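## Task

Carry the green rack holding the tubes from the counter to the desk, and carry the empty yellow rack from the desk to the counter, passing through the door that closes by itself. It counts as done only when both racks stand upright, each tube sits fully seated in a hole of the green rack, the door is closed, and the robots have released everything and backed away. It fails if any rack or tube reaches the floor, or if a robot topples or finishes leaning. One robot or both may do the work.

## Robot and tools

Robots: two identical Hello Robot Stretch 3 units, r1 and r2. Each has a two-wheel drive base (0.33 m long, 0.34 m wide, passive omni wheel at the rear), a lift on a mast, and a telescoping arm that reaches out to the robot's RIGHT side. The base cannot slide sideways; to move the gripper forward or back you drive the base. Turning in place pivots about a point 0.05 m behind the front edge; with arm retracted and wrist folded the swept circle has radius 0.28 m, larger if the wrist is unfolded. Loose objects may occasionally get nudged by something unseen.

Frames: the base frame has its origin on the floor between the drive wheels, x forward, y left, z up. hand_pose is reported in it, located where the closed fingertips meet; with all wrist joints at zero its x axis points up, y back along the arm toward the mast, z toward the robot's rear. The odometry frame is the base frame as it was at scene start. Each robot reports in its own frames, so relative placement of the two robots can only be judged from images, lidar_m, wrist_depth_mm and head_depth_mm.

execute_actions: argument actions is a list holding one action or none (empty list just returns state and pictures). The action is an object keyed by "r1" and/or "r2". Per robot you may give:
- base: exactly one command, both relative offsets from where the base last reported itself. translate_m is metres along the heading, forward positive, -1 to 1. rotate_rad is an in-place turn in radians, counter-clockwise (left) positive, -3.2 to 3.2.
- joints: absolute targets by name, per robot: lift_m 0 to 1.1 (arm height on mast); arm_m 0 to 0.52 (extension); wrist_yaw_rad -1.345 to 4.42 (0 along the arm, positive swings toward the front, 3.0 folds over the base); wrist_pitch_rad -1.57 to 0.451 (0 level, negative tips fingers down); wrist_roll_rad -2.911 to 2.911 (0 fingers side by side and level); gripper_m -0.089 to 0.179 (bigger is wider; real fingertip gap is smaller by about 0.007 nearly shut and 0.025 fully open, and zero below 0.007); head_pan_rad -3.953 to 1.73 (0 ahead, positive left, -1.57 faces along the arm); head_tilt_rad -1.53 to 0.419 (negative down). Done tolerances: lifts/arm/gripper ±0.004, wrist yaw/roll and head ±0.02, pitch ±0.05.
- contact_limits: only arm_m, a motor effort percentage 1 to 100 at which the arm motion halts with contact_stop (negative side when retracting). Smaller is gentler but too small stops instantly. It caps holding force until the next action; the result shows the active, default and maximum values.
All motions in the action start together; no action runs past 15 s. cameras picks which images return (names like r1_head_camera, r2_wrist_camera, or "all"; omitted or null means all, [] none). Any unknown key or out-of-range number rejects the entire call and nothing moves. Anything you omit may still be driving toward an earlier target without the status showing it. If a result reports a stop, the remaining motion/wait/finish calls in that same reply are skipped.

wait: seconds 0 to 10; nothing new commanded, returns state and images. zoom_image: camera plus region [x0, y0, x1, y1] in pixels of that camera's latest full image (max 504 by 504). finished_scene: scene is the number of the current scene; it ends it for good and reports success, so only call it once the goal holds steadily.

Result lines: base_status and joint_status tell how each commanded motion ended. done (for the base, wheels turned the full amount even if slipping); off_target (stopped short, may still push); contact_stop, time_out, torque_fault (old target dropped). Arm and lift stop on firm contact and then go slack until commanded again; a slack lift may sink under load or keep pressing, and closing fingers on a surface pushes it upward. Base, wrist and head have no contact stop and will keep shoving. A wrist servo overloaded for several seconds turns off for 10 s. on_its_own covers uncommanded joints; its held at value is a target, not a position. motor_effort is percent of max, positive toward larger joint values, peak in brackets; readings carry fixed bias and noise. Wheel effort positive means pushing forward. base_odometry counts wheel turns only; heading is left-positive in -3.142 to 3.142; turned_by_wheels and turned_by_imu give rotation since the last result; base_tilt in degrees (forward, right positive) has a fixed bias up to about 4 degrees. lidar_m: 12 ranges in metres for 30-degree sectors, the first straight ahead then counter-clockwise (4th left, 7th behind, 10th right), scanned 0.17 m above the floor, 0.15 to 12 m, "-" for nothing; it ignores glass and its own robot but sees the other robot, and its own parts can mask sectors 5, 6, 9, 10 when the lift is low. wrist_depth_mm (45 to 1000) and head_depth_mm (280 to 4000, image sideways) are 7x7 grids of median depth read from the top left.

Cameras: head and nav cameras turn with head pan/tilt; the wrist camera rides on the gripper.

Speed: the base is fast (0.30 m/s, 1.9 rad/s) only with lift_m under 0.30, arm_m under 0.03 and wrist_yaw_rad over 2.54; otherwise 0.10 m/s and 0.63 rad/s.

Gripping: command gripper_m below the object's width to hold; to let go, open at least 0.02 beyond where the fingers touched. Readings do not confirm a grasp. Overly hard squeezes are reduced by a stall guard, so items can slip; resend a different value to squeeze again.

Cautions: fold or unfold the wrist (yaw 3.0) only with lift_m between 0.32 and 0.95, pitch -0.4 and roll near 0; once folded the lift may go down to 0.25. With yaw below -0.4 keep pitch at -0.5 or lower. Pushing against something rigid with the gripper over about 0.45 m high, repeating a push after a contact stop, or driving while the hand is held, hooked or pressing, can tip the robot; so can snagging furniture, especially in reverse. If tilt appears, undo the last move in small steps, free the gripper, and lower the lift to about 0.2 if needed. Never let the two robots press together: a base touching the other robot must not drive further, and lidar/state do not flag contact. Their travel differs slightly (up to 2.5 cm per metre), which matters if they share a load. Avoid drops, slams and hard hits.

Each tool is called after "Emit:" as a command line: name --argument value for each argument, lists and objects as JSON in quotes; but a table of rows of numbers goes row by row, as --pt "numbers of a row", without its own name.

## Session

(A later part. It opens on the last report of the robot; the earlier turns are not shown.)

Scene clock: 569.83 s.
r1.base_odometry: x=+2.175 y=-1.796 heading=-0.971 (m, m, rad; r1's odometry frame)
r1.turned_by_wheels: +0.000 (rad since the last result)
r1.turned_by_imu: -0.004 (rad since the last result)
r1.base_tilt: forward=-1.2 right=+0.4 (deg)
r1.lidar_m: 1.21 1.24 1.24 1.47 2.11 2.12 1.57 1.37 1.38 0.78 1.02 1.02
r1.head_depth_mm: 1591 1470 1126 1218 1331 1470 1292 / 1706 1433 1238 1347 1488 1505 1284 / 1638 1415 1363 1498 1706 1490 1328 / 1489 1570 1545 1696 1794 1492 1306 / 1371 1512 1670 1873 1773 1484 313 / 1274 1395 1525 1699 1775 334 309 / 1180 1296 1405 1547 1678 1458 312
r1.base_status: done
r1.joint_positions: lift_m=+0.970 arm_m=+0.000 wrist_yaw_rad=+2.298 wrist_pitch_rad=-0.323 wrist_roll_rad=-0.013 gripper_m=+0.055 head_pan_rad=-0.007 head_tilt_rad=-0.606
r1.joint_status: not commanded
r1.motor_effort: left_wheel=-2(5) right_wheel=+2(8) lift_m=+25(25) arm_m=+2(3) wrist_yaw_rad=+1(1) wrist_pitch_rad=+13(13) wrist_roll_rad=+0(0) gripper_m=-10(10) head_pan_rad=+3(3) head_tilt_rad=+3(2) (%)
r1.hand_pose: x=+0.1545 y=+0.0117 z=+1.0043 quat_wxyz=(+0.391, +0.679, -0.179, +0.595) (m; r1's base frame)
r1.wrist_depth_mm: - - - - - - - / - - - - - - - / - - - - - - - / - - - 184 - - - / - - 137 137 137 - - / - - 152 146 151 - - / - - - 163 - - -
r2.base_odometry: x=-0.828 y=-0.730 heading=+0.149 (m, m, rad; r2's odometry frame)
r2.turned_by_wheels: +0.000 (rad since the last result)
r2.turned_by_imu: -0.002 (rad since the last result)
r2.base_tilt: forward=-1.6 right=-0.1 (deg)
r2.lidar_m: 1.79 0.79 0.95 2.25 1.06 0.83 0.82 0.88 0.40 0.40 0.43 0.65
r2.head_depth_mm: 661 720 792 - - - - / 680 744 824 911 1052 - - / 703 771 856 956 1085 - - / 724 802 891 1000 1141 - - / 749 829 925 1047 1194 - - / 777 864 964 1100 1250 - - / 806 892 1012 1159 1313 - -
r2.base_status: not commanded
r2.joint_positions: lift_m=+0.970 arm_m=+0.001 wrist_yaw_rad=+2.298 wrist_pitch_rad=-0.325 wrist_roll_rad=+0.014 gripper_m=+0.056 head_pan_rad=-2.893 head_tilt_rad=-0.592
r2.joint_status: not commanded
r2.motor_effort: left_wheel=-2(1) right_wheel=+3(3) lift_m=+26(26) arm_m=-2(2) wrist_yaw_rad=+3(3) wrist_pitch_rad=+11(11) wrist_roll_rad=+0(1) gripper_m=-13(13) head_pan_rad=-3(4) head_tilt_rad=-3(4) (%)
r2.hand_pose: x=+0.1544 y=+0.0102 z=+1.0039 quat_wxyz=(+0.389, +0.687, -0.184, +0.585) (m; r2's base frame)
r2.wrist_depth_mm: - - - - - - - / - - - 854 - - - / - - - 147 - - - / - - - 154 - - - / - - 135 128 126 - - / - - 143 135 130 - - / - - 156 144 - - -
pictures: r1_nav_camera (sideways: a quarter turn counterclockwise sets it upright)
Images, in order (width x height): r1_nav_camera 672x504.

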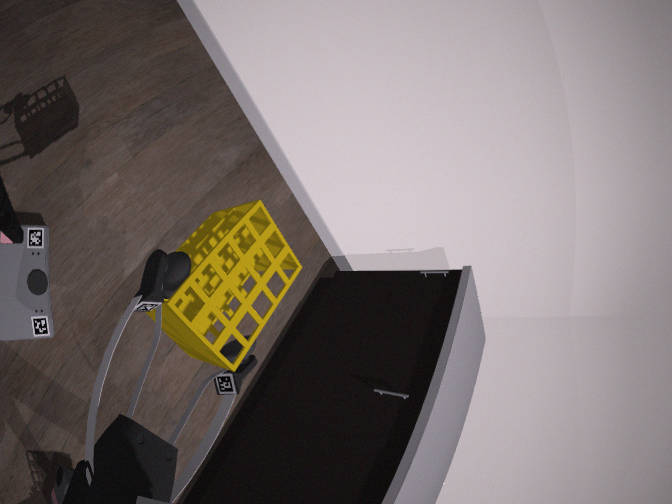

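Emit:
execute_actions --actions '[{"r1":{"base":{"translate_m":0.25}}}]' --cameras '[]'

Emit:
execute_actions --actions '[{"r1":{"base":{"rotate_rad":0.77},"joints":{"head_pan_rad":-1.5,"head_tilt_rad":-0.7,"lift_m":1.0}}}]' --cameras '["r1_nav_camera"]'

Scene clock: 583.93 s.
r1.base_odometry: x=+2.316 y=-2.003 heading=-0.971 (m, m, rad; r1's odometry frame)
r1.turned_by_wheels: +0.000 (rad since the last result)
r1.turned_by_imu: -0.002 (rad since the last result)
r1.base_tilt: forward=-1.1 right=+0.6 (deg)
r1.lidar_m: 1.00 1.06 1.06 1.25 2.25 2.29 1.77 1.56 0.82 0.82 0.85 0.85
r1.head_depth_mm: 1424 1450 980 1016 1103 1216 1291 / 1506 1551 1034 1115 1229 1410 1284 / 1402 1481 1118 1240 1385 1504 1335 / 1276 1386 1269 1411 1648 1490 1294 / 1174 1289 1430 1604 1723 1473 313 / 1082 1182 1300 1445 1621 334 309 / 1008 1093 1194 1309 1460 1461 311
r1.base_status: done
r1.joint_positions: lift_m=+0.970 arm_m=+0.000 wrist_yaw_rad=+2.298 wrist_pitch_rad=-0.323 wrist_roll_rad=-0.013 gripper_m=+0.055 head_pan_rad=-0.007 head_tilt_rad=-0.606
r1.joint_status: not commanded
r1.motor_effort: left_wheel=-2(5) right_wheel=+2(8) lift_m=+25(25) arm_m=+2(2) wrist_yaw_rad=+1(1) wrist_pitch_rad=+13(13) wrist_roll_rad=+0(0) gripper_m=-10(10) head_pan_rad=+3(3) head_tilt_rad=+3(3) (%)
r1.hand_pose: x=+0.1545 y=+0.0117 z=+1.0043 quat_wxyz=(+0.391, +0.679, -0.179, +0.595) (m; r1's base frame)
r1.wrist_depth_mm: 871 922 913 946 966 981 - / - - - - - - 898 / - - - - - - 815 / - - - 184 - - 820 / - - 137 137 138 - 816 / - - 151 146 151 - 829 / - - - 162 - - 830
r2.base_odometry: x=-0.828 y=-0.730 heading=+0.149 (m, m, rad; r2's odometry frame)
r2.turned_by_wheels: +0.000 (rad since the last result)
r2.turned_by_imu: -0.001 (rad since the last result)
r2.base_tilt: forward=-1.6 right=-0.3 (deg)
r2.lidar_m: 1.79 0.82 2.77 2.26 1.06 0.83 0.82 0.89 0.40 0.40 0.43 0.65
r2.head_depth_mm: 660 719 792 - - - - / 679 742 822 909 1059 - - / 702 770 858 960 1077 - - / 728 800 890 1003 1138 - - / 750 830 923 1054 1194 - - / 778 863 968 1100 1249 - - / 811 897 1014 1158 1319 - -
r2.base_status: not commanded
r2.joint_positions: lift_m=+0.970 arm_m=+0.001 wrist_yaw_rad=+2.298 wrist_pitch_rad=-0.325 wrist_roll_rad=+0.014 gripper_m=+0.056 head_pan_rad=-2.893 head_tilt_rad=-0.592
r2.joint_status: not commanded
r2.motor_effort: left_wheel=-1(1) right_wheel=+3(3) lift_m=+26(26) arm_m=-2(2) wrist_yaw_rad=+3(2) wrist_pitch_rad=+11(11) wrist_roll_rad=+0(0) gripper_m=-12(13) head_pan_rad=-3(3) head_tilt_rad=-4(3) (%)
r2.hand_pose: x=+0.1544 y=+0.0102 z=+1.0039 quat_wxyz=(+0.389, +0.687, -0.184, +0.585) (m; r2's base frame)
r2.wrist_depth_mm: - - - - 640 - - / - - - - - - - / - - - 147 - - - / - - - 153 - - - / - - 135 128 125 - - / - - 143 134 130 - - / - - 156 144 - - -
pictures: none
No camera images: the call's "cameras" was empty. Leave "cameras" out to get every camera's image.

Scene clock: 586.10 s.
r1.base_odometry: x=+2.316 y=-2.003 heading=-0.201 (m, m, rad; r1's odometry frame)
r1.turned_by_wheels: +0.770 (rad since the last result)
r1.turned_by_imu: +0.769 (rad since the last result)
r1.base_tilt: forward=-1.2 right=+0.6 (deg)
r1.lidar_m: 1.06 1.10 1.52 2.28 2.19 1.60 1.55 0.82 0.88 0.85 0.89 1.09
r1.head_depth_mm: 1258 1091 890 - - 1361 1232 / 1266 1077 897 - - - 1207 / 1276 1061 907 - - - - / 1288 1050 921 1004 - 1430 - / 1293 1033 927 1028 1314 1437 - / 1309 1022 937 1082 1279 1399 - / 1300 1010 951 1095 1304 1422 -
r1.base_status: done
r1.joint_positions: lift_m=+1.000 arm_m=+0.000 wrist_yaw_rad=+2.298 wrist_pitch_rad=-0.323 wrist_roll_rad=-0.013 gripper_m=+0.055 head_pan_rad=-1.493 head_tilt_rad=-0.691
r1.joint_status: all done
r1.motor_effort: left_wheel=-3(8) right_wheel=+3(8) lift_m=+26(24) arm_m=+2(2) wrist_yaw_rad=+1(1) wrist_pitch_rad=+13(13) wrist_roll_rad=+0(0) gripper_m=-9(10) head_pan_rad=-3(40) head_tilt_rad=-4(14) (%)
r1.hand_pose: x=+0.1545 y=+0.0117 z=+1.0343 quat_wxyz=(+0.391, +0.679, -0.179, +0.595) (m; r1's base frame)
r1.wrist_depth_mm: - - - - 949 809 713 / - - - - - 854 716 / - - - - - 906 775 / - - - 183 - 956 825 / - - 137 137 138 - 854 / - - 152 146 151 - 890 / - - - 163 - - 973
r2.base_odometry: x=-0.828 y=-0.730 heading=+0.149 (m, m, rad; r2's odometry frame)
r2.turned_by_wheels: +0.000 (rad since the last result)
r2.turned_by_imu: +0.000 (rad since the last result)
r2.base_tilt: forward=-1.7 right=+0.0 (deg)
r2.lidar_m: 1.79 0.83 2.76 2.25 1.05 0.83 0.82 0.88 0.40 0.40 0.43 0.65
r2.head_depth_mm: 661 720 793 - - - - / 682 744 818 912 1053 - - / 704 770 853 960 1085 - - / 726 799 891 1001 1147 - - / 751 830 927 1046 1198 - - / 777 862 968 1099 1248 - - / 808 895 1012 1156 1316 - -
r2.base_status: not commanded
r2.joint_positions: lift_m=+0.970 arm_m=+0.001 wrist_yaw_rad=+2.298 wrist_pitch_rad=-0.325 wrist_roll_rad=+0.014 gripper_m=+0.056 head_pan_rad=-2.893 head_tilt_rad=-0.592
r2.joint_status: not commanded
r2.motor_effort: left_wheel=-2(2) right_wheel=+3(3) lift_m=+26(26) arm_m=-2(2) wrist_yaw_rad=+3(3) wrist_pitch_rad=+11(11) wrist_roll_rad=+0(0) gripper_m=-14(13) head_pan_rad=-4(3) head_tilt_rad=-3(3) (%)
r2.hand_pose: x=+0.1544 y=+0.0102 z=+1.0039 quat_wxyz=(+0.389, +0.687, -0.184, +0.585) (m; r2's base frame)
r2.wrist_depth_mm: - - - - - - - / - - - - - - - / - - - 147 - - - / - - - 154 - - - / - - 135 128 125 - - / - - 143 135 130 - - / - - 156 144 - - -
pictures: r1_nav_camera (sideways: a quarter turn counterclockwise sets it upright)
Images, in order (width x height): r1_nav_camera 672x504.

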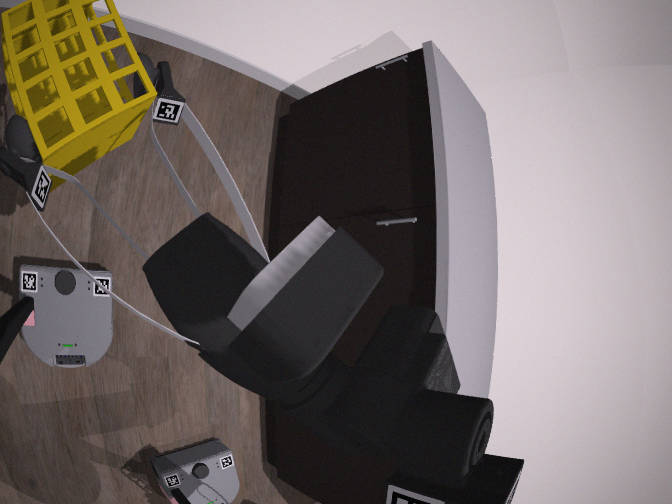

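Emit:
execute_actions --actions '[{"r1":{"base":{"rotate_rad":-0.9}}}]' --cameras '[]'

Emit:
execute_actions --actions '[{"r1":{"base":{"translate_m":0.42}}}]' --cameras '[]'

Emit:
execute_actions --actions '[{"r1":{"base":{"rotate_rad":0.9},"joints":{"wrist_yaw_rad":0.6}}}]' --cameras '["r1_nav_camera","r1_wrist_camera"]'

Scene clock: 599.03 s.
r1.base_odometry: x=+2.316 y=-2.003 heading=-1.101 (m, m, rad; r1's odometry frame)
r1.turned_by_wheels: -0.900 (rad since the last result)
r1.turned_by_imu: -0.900 (rad since the last result)
r1.base_tilt: forward=-1.2 right=+0.6 (deg)
r1.lidar_m: 0.93 1.07 1.06 1.16 1.81 2.28 1.93 1.57 0.85 0.82 0.86 0.85
r1.head_depth_mm: 1483 1626 1755 - - 1380 1238 / 1608 1698 1897 - - - 1208 / 765 692 653 - - - - / 1801 1241 2193 1826 - 1437 - / 1726 1121 1224 1341 1576 1425 - / 1553 1055 1108 1242 1441 1388 - / 1424 1013 1006 1117 1272 1408 -
r1.base_status: done
r1.joint_positions: lift_m=+1.000 arm_m=+0.000 wrist_yaw_rad=+2.298 wrist_pitch_rad=-0.323 wrist_roll_rad=-0.013 gripper_m=+0.055 head_pan_rad=-1.493 head_tilt_rad=-0.691
r1.joint_status: not commanded
r1.motor_effort: left_wheel=+2(8) right_wheel=-3(7) lift_m=+25(26) arm_m=+2(2) wrist_yaw_rad=+1(2) wrist_pitch_rad=+13(13) wrist_roll_rad=+0(0) gripper_m=-10(10) head_pan_rad=-4(3) head_tilt_rad=-4(4) (%)
r1.hand_pose: x=+0.1545 y=+0.0117 z=+1.0343 quat_wxyz=(+0.391, +0.679, -0.179, +0.595) (m; r1's base frame)
r1.wrist_depth_mm: 862 880 942 973 - - - / 921 953 - - - - - / 967 - - - - - 714 / - - - 184 - - 759 / - - 137 137 138 - 746 / - - 151 146 151 - 768 / - - - 163 - - 768
r2.base_odometry: x=-0.828 y=-0.730 heading=+0.149 (m, m, rad; r2's odometry frame)
r2.turned_by_wheels: +0.000 (rad since the last result)
r2.turned_by_imu: -0.001 (rad since the last result)
r2.base_tilt: forward=-1.6 right=-0.2 (deg)
r2.lidar_m: 1.79 0.82 2.76 2.26 1.05 0.83 0.82 0.89 0.40 0.40 0.43 0.65
r2.head_depth_mm: 660 721 792 - - - - / 681 747 821 911 1054 - - / 703 773 852 958 1086 - - / 726 799 885 998 1148 - - / 754 828 923 1046 1193 - - / 777 865 967 1105 1252 - - / 805 896 1010 1156 1307 - -
r2.base_status: not commanded
r2.joint_positions: lift_m=+0.970 arm_m=+0.001 wrist_yaw_rad=+2.298 wrist_pitch_rad=-0.325 wrist_roll_rad=+0.014 gripper_m=+0.056 head_pan_rad=-2.893 head_tilt_rad=-0.592
r2.joint_status: not commanded
r2.motor_effort: left_wheel=-2(2) right_wheel=+2(2) lift_m=+26(26) arm_m=-2(2) wrist_yaw_rad=+3(2) wrist_pitch_rad=+11(11) wrist_roll_rad=+0(1) gripper_m=-13(14) head_pan_rad=-4(3) head_tilt_rad=-3(3) (%)
r2.hand_pose: x=+0.1544 y=+0.0102 z=+1.0039 quat_wxyz=(+0.389, +0.687, -0.184, +0.585) (m; r2's base frame)
r2.wrist_depth_mm: - - - - 753 - - / - - - - - - - / - - - 147 - - - / - - - 153 - - - / - - 135 128 125 - - / - - 143 135 130 - - / - - 156 145 - - -
pictures: none
No camera images: the call's "cameras" was empty. Leave "cameras" out to get every camera's image.

Scene clock: 604.20 s.
r1.base_odometry: x=+2.507 y=-2.377 heading=-1.101 (m, m, rad; r1's odometry frame)
r1.turned_by_wheels: +0.000 (rad since the last result)
r1.turned_by_imu: -0.002 (rad since the last result)
r1.base_tilt: forward=-1.1 right=+0.5 (deg)
r1.lidar_m: 0.58 0.80 0.80 0.88 1.36 2.61 2.25 1.83 0.97 0.65 0.53 0.53
r1.head_depth_mm: 1754 1155 1352 - - 1365 1245 / 1810 1073 1108 - - - 1206 / 1609 1063 949 - - - - / 1442 1049 837 910 - 1363 - / 1330 1034 780 820 1017 1169 - / 1223 1027 744 757 867 1014 - / 1138 1013 738 677 768 871 -
r1.base_status: done
r1.joint_positions: lift_m=+1.000 arm_m=+0.000 wrist_yaw_rad=+2.298 wrist_pitch_rad=-0.323 wrist_roll_rad=-0.013 gripper_m=+0.055 head_pan_rad=-1.493 head_tilt_rad=-0.691
r1.joint_status: not commanded
r1.motor_effort: left_wheel=+2(9) right_wheel=-3(5) lift_m=+26(26) arm_m=+2(2) wrist_yaw_rad=+2(1) wrist_pitch_rad=+12(13) wrist_roll_rad=+0(0) gripper_m=-10(10) head_pan_rad=-3(3) head_tilt_rad=-4(4) (%)
r1.hand_pose: x=+0.1545 y=+0.0117 z=+1.0343 quat_wxyz=(+0.391, +0.679, -0.179, +0.595) (m; r1's base frame)
r1.wrist_depth_mm: 655 675 701 744 776 825 861 / 694 731 763 789 873 889 923 / 738 784 805 815 912 620 621 / 793 845 869 184 962 594 449 / 861 923 137 137 137 603 424 / 949 - 152 146 151 577 441 / - - - 162 852 680 452
r2.base_odometry: x=-0.828 y=-0.730 heading=+0.149 (m, m, rad; r2's odometry frame)
r2.turned_by_wheels: +0.000 (rad since the last result)
r2.turned_by_imu: -0.001 (rad since the last result)
r2.base_tilt: forward=-1.7 right=-0.2 (deg)
r2.lidar_m: 0.97 1.93 2.76 2.26 1.05 0.83 0.82 0.89 0.40 0.40 0.43 0.64
r2.head_depth_mm: 657 719 792 - - - - / 680 743 824 910 1055 - - / 702 773 856 956 1086 - - / 726 801 887 1001 1145 - - / 748 829 926 1048 1190 - - / 781 862 968 1100 1248 - - / 809 894 1013 1159 1315 - -
r2.base_status: not commanded
r2.joint_positions: lift_m=+0.970 arm_m=+0.001 wrist_yaw_rad=+2.298 wrist_pitch_rad=-0.325 wrist_roll_rad=+0.014 gripper_m=+0.056 head_pan_rad=-2.893 head_tilt_rad=-0.592
r2.joint_status: not commanded
r2.motor_effort: left_wheel=-1(2) right_wheel=+3(2) lift_m=+26(26) arm_m=-2(2) wrist_yaw_rad=+3(3) wrist_pitch_rad=+11(11) wrist_roll_rad=+1(1) gripper_m=-13(13) head_pan_rad=-4(3) head_tilt_rad=-4(4) (%)
r2.hand_pose: x=+0.1544 y=+0.0102 z=+1.0039 quat_wxyz=(+0.389, +0.687, -0.184, +0.585) (m; r2's base frame)
r2.wrist_depth_mm: - - - - - - 598 / - - - - - - - / - - - 147 - - - / - - - 153 - - - / - - 135 128 125 - - / - - 143 135 130 - - / - - 156 145 - - -
pictures: none
No camera images: the call's "cameras" was empty. Leave "cameras" out to get every camera's image.

Scene clock: 606.57 s.
r1.base_odometry: x=+2.507 y=-2.377 heading=-0.201 (m, m, rad; r1's odometry frame)
r1.turned_by_wheels: +0.900 (rad since the last result)
r1.turned_by_imu: +0.899 (rad since the last result)
r1.base_tilt: forward=-1.2 right=+0.5 (deg)
r1.lidar_m: 0.80 0.83 1.14 2.61 2.54 1.88 0.97 0.74 0.55 0.53 0.55 0.76
r1.head_depth_mm: 968 1036 776 - - - 1173 / 982 1041 773 - - - - / 990 1051 765 - - - 1180 / 994 1049 790 - - - 1173 / 1005 1035 781 - - 955 1169 / 1013 1019 761 383 792 935 1187 / 1019 1012 737 374 792 956 1183
r1.base_status: done
r1.joint_positions: lift_m=+1.000 arm_m=+0.000 wrist_yaw_rad=+0.603 wrist_pitch_rad=-0.323 wrist_roll_rad=-0.013 gripper_m=+0.055 head_pan_rad=-1.493 head_tilt_rad=-0.691
r1.joint_status: all done
r1.motor_effort: left_wheel=-3(7) right_wheel=+3(9) lift_m=+25(26) arm_m=+2(2) wrist_yaw_rad=-2(3) wrist_pitch_rad=+13(12) wrist_roll_rad=+0(0) gripper_m=-11(10) head_pan_rad=-3(2) head_tilt_rad=-4(4) (%)
r1.hand_pose: x=+0.1119 y=-0.3387 z=+1.0343 quat_wxyz=(+0.705, +0.315, -0.628, +0.100) (m; r1's base frame)
r1.wrist_depth_mm: 579 684 875 964 814 732 648 / 594 709 895 981 834 773 673 / 623 712 629 619 608 623 622 / 629 756 504 184 437 452 451 / 659 801 136 137 138 356 356 / 695 830 151 145 150 302 292 / 717 968 850 162 404 372 276
r2.base_odometry: x=-0.828 y=-0.730 heading=+0.149 (m, m, rad; r2's odometry frame)
r2.turned_by_wheels: +0.000 (rad since the last result)
r2.turned_by_imu: -0.001 (rad since the last result)
r2.base_tilt: forward=-1.8 right=-0.1 (deg)
r2.lidar_m: 0.94 1.93 2.76 2.26 1.05 0.83 0.82 0.88 0.40 0.40 0.43 0.65
r2.head_depth_mm: 661 721 789 - - - - / 679 744 821 914 1060 - - / 705 772 858 960 1086 - - / 726 799 889 998 1142 - - / 753 830 931 1052 1189 - - / 775 866 965 1098 1244 - - / 808 895 1013 1160 1319 - -
r2.base_status: not commanded
r2.joint_positions: lift_m=+0.970 arm_m=+0.001 wrist_yaw_rad=+2.298 wrist_pitch_rad=-0.325 wrist_roll_rad=+0.014 gripper_m=+0.056 head_pan_rad=-2.893 head_tilt_rad=-0.592
r2.joint_status: not commanded
r2.motor_effort: left_wheel=-2(2) right_wheel=+3(3) lift_m=+26(26) arm_m=-2(2) wrist_yaw_rad=+2(3) wrist_pitch_rad=+11(11) wrist_roll_rad=+1(1) gripper_m=-13(12) head_pan_rad=-4(3) head_tilt_rad=-3(2) (%)
r2.hand_pose: x=+0.1544 y=+0.0102 z=+1.0039 quat_wxyz=(+0.389, +0.687, -0.184, +0.585) (m; r2's base frame)
r2.wrist_depth_mm: - - - - - - - / - - - - - - - / - - - 147 - - - / - - - 153 - - - / - - 135 127 125 - - / - - 143 135 130 - - / - - 156 145 - - -
pictures: r1_nav_camera (sideways: a quarter turn counterclockwise sets it upright), r1_wrist_camera
Images, in order (width x height): r1_nav_camera 672x504, r1_wrist_camera 644x364.

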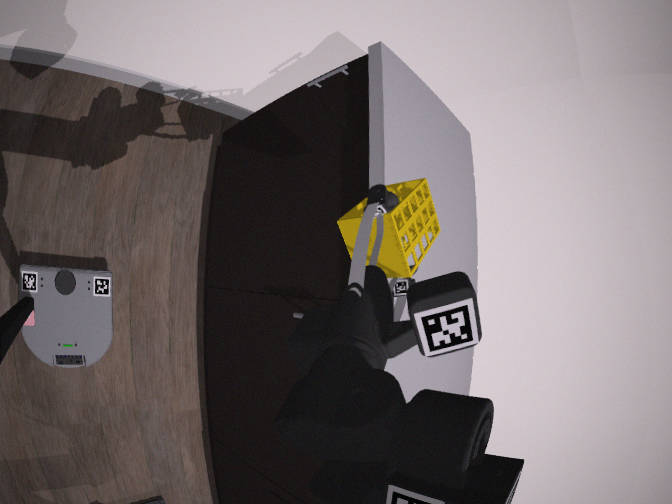

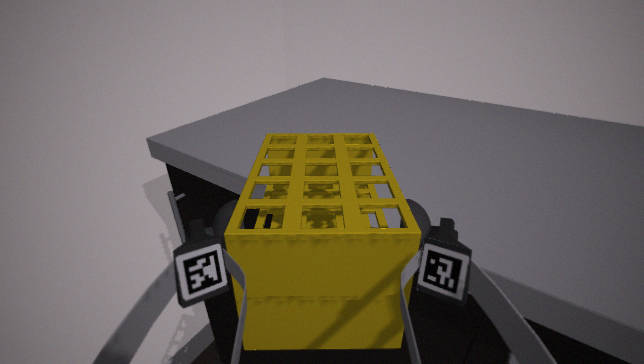

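Emit:
execute_actions --actions '[{"r1":{"joints":{"wrist_yaw_rad":0.0,"arm_m":0.39}}}]' --cameras '[]'

Emit:
execute_actions --actions '[{"r1":{"joints":{"lift_m":0.925}}}]' --cameras '["r1_nav_camera","r1_wrist_camera"]'

Scene clock: 617.87 s.
r1.base_odometry: x=+2.507 y=-2.377 heading=-0.201 (m, m, rad; r1's odometry frame)
r1.turned_by_wheels: +0.000 (rad since the last result)
r1.turned_by_imu: -0.001 (rad since the last result)
r1.base_tilt: forward=-1.2 right=+0.6 (deg)
r1.lidar_m: 0.80 0.83 1.14 2.61 2.54 1.88 0.97 0.74 0.54 0.53 0.55 0.76
r1.head_depth_mm: 999 1028 778 626 714 859 1074 / - 942 771 619 725 871 1162 / 955 - 762 637 726 887 1163 / 995 1042 759 631 748 903 1179 / 1004 1035 749 627 758 921 1174 / 1014 1022 745 643 768 938 1190 / 1015 1008 737 638 778 958 1178
r1.base_status: not commanded
r1.joint_positions: lift_m=+1.000 arm_m=+0.390 wrist_yaw_rad=+0.001 wrist_pitch_rad=-0.323 wrist_roll_rad=-0.013 gripper_m=+0.055 head_pan_rad=-1.493 head_tilt_rad=-0.691
r1.joint_status: all done
r1.motor_effort: left_wheel=-3(3) right_wheel=+3(3) lift_m=+25(26) arm_m=+3(7) wrist_yaw_rad=-1(2) wrist_pitch_rad=+13(12) wrist_roll_rad=+0(0) gripper_m=-10(9) head_pan_rad=-3(3) head_tilt_rad=-4(3) (%)
r1.hand_pose: x=-0.0212 y=-0.7701 z=+1.0343 quat_wxyz=(+0.703, +0.115, -0.693, -0.113) (m; r1's base frame)
r1.wrist_depth_mm: 449 449 453 455 456 456 459 / 476 480 490 488 487 495 489 / 527 526 527 510 532 542 542 / 445 449 421 182 436 447 445 / 348 349 136 137 138 356 352 / 288 289 151 146 151 290 290 / 247 245 238 163 232 246 247
r2.base_odometry: x=-0.828 y=-0.730 heading=+0.149 (m, m, rad; r2's odometry frame)
r2.turned_by_wheels: +0.000 (rad since the last result)
r2.turned_by_imu: -0.002 (rad since the last result)
r2.base_tilt: forward=-1.6 right=-0.3 (deg)
r2.lidar_m: 0.94 1.93 2.77 2.25 1.05 0.83 0.82 0.89 0.40 0.40 0.43 0.65
r2.head_depth_mm: 661 722 794 - - - - / 682 744 823 910 1056 - - / 702 772 854 955 1083 - - / 724 799 886 1000 1143 - - / 754 829 924 1046 1194 - - / 776 861 968 1103 1246 - - / 807 897 1009 1153 1312 - -
r2.base_status: not commanded
r2.joint_positions: lift_m=+0.970 arm_m=+0.001 wrist_yaw_rad=+2.298 wrist_pitch_rad=-0.325 wrist_roll_rad=+0.014 gripper_m=+0.056 head_pan_rad=-2.893 head_tilt_rad=-0.592
r2.joint_status: not commanded
r2.motor_effort: left_wheel=-1(1) right_wheel=+3(3) lift_m=+26(26) arm_m=-2(2) wrist_yaw_rad=+3(2) wrist_pitch_rad=+11(11) wrist_roll_rad=+0(1) gripper_m=-13(13) head_pan_rad=-4(3) head_tilt_rad=-3(3) (%)
r2.hand_pose: x=+0.1544 y=+0.0102 z=+1.0039 quat_wxyz=(+0.389, +0.687, -0.184, +0.585) (m; r2's base frame)
r2.wrist_depth_mm: - - - - - - - / - - - - - - - / - - - 147 - - - / - - - 153 - - - / - - 135 128 125 - - / - - 143 135 130 - - / - - 156 145 - - -
pictures: none
No camera images: the call's "cameras" was empty. Leave "cameras" out to get every camera's image.

Scene clock: 619.37 s.
r1.base_odometry: x=+2.507 y=-2.377 heading=-0.201 (m, m, rad; r1's odometry frame)
r1.turned_by_wheels: +0.000 (rad since the last result)
r1.turned_by_imu: +0.000 (rad since the last result)
r1.base_tilt: forward=-1.1 right=+0.6 (deg)
r1.lidar_m: 0.80 0.83 1.14 2.61 2.54 1.88 0.96 0.74 0.55 0.53 0.55 0.76
r1.head_depth_mm: 969 1027 744 611 715 860 1078 / 974 - 714 621 724 875 1161 / 985 1053 705 638 728 893 1158 / 995 1050 756 631 745 904 1176 / 1004 1037 751 627 757 924 1172 / 1010 1024 744 644 767 940 1193 / 1019 1012 736 638 779 952 1183
r1.base_status: not commanded
r1.joint_positions: lift_m=+0.925 arm_m=+0.390 wrist_yaw_rad=+0.001 wrist_pitch_rad=-0.299 wrist_roll_rad=-0.013 gripper_m=+0.055 head_pan_rad=-1.493 head_tilt_rad=-0.691
r1.joint_status: all done
r1.motor_effort: left_wheel=-3(3) right_wheel=+3(3) lift_m=+17(21) arm_m=+3(3) wrist_yaw_rad=-2(1) wrist_pitch_rad=-1(12) wrist_roll_rad=+0(0) gripper_m=-10(10) head_pan_rad=-4(3) head_tilt_rad=-3(4) (%)
r1.hand_pose: x=-0.0212 y=-0.7725 z=+0.9655 quat_wxyz=(+0.704, +0.107, -0.694, -0.105) (m; r1's base frame)
r1.wrist_depth_mm: 449 450 450 457 455 459 463 / 484 483 482 485 482 492 482 / 456 457 453 248 458 452 459 / 323 322 307 181 307 325 325 / 251 253 136 137 138 251 253 / 205 205 153 146 152 205 205 / 173 173 169 163 168 174 174
r2.base_odometry: x=-0.828 y=-0.730 heading=+0.149 (m, m, rad; r2's odometry frame)
r2.turned_by_wheels: +0.000 (rad since the last result)
r2.turned_by_imu: +0.000 (rad since the last result)
r2.base_tilt: forward=-1.7 right=-0.2 (deg)
r2.lidar_m: 0.94 1.93 2.76 2.25 1.05 0.83 0.82 0.88 0.40 0.40 0.43 0.65
r2.head_depth_mm: 660 718 792 - - - - / 680 744 821 915 1058 - - / 702 775 853 955 1080 - - / 728 799 886 1002 1151 - - / 748 830 924 1043 1194 - - / 776 862 966 1100 1253 - - / 809 900 1007 1162 1323 - -
r2.base_status: not commanded
r2.joint_positions: lift_m=+0.970 arm_m=+0.001 wrist_yaw_rad=+2.298 wrist_pitch_rad=-0.325 wrist_roll_rad=+0.014 gripper_m=+0.056 head_pan_rad=-2.893 head_tilt_rad=-0.592
r2.joint_status: not commanded
r2.motor_effort: left_wheel=-1(1) right_wheel=+3(3) lift_m=+26(26) arm_m=-2(2) wrist_yaw_rad=+3(3) wrist_pitch_rad=+11(11) wrist_roll_rad=+1(1) gripper_m=-13(12) head_pan_rad=-4(4) head_tilt_rad=-4(3) (%)
r2.hand_pose: x=+0.1544 y=+0.0102 z=+1.0039 quat_wxyz=(+0.389, +0.687, -0.184, +0.585) (m; r2's base frame)
r2.wrist_depth_mm: - - - - - - - / - - - - - - - / - - - 147 - - - / - - - 154 - - - / - - 135 128 125 - - / - - 143 135 130 - - / - - 156 144 - - -
pictures: r1_nav_camera (sideways: a quarter turn counterclockwise sets it upright), r1_wrist_camera
Images, in order (width x height): r1_nav_camera 672x504, r1_wrist_camera 644x364.

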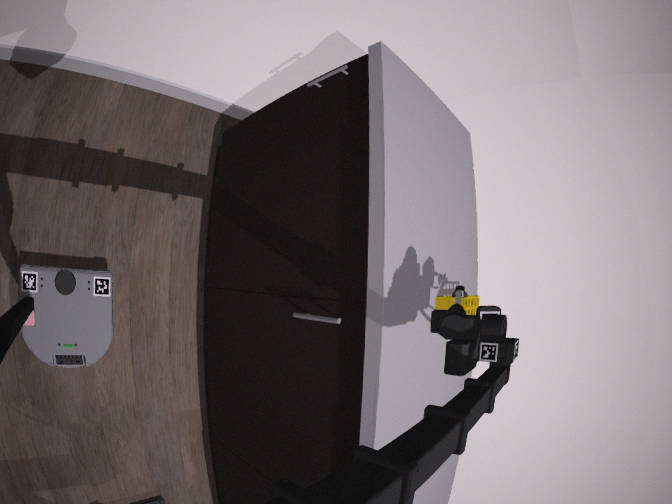

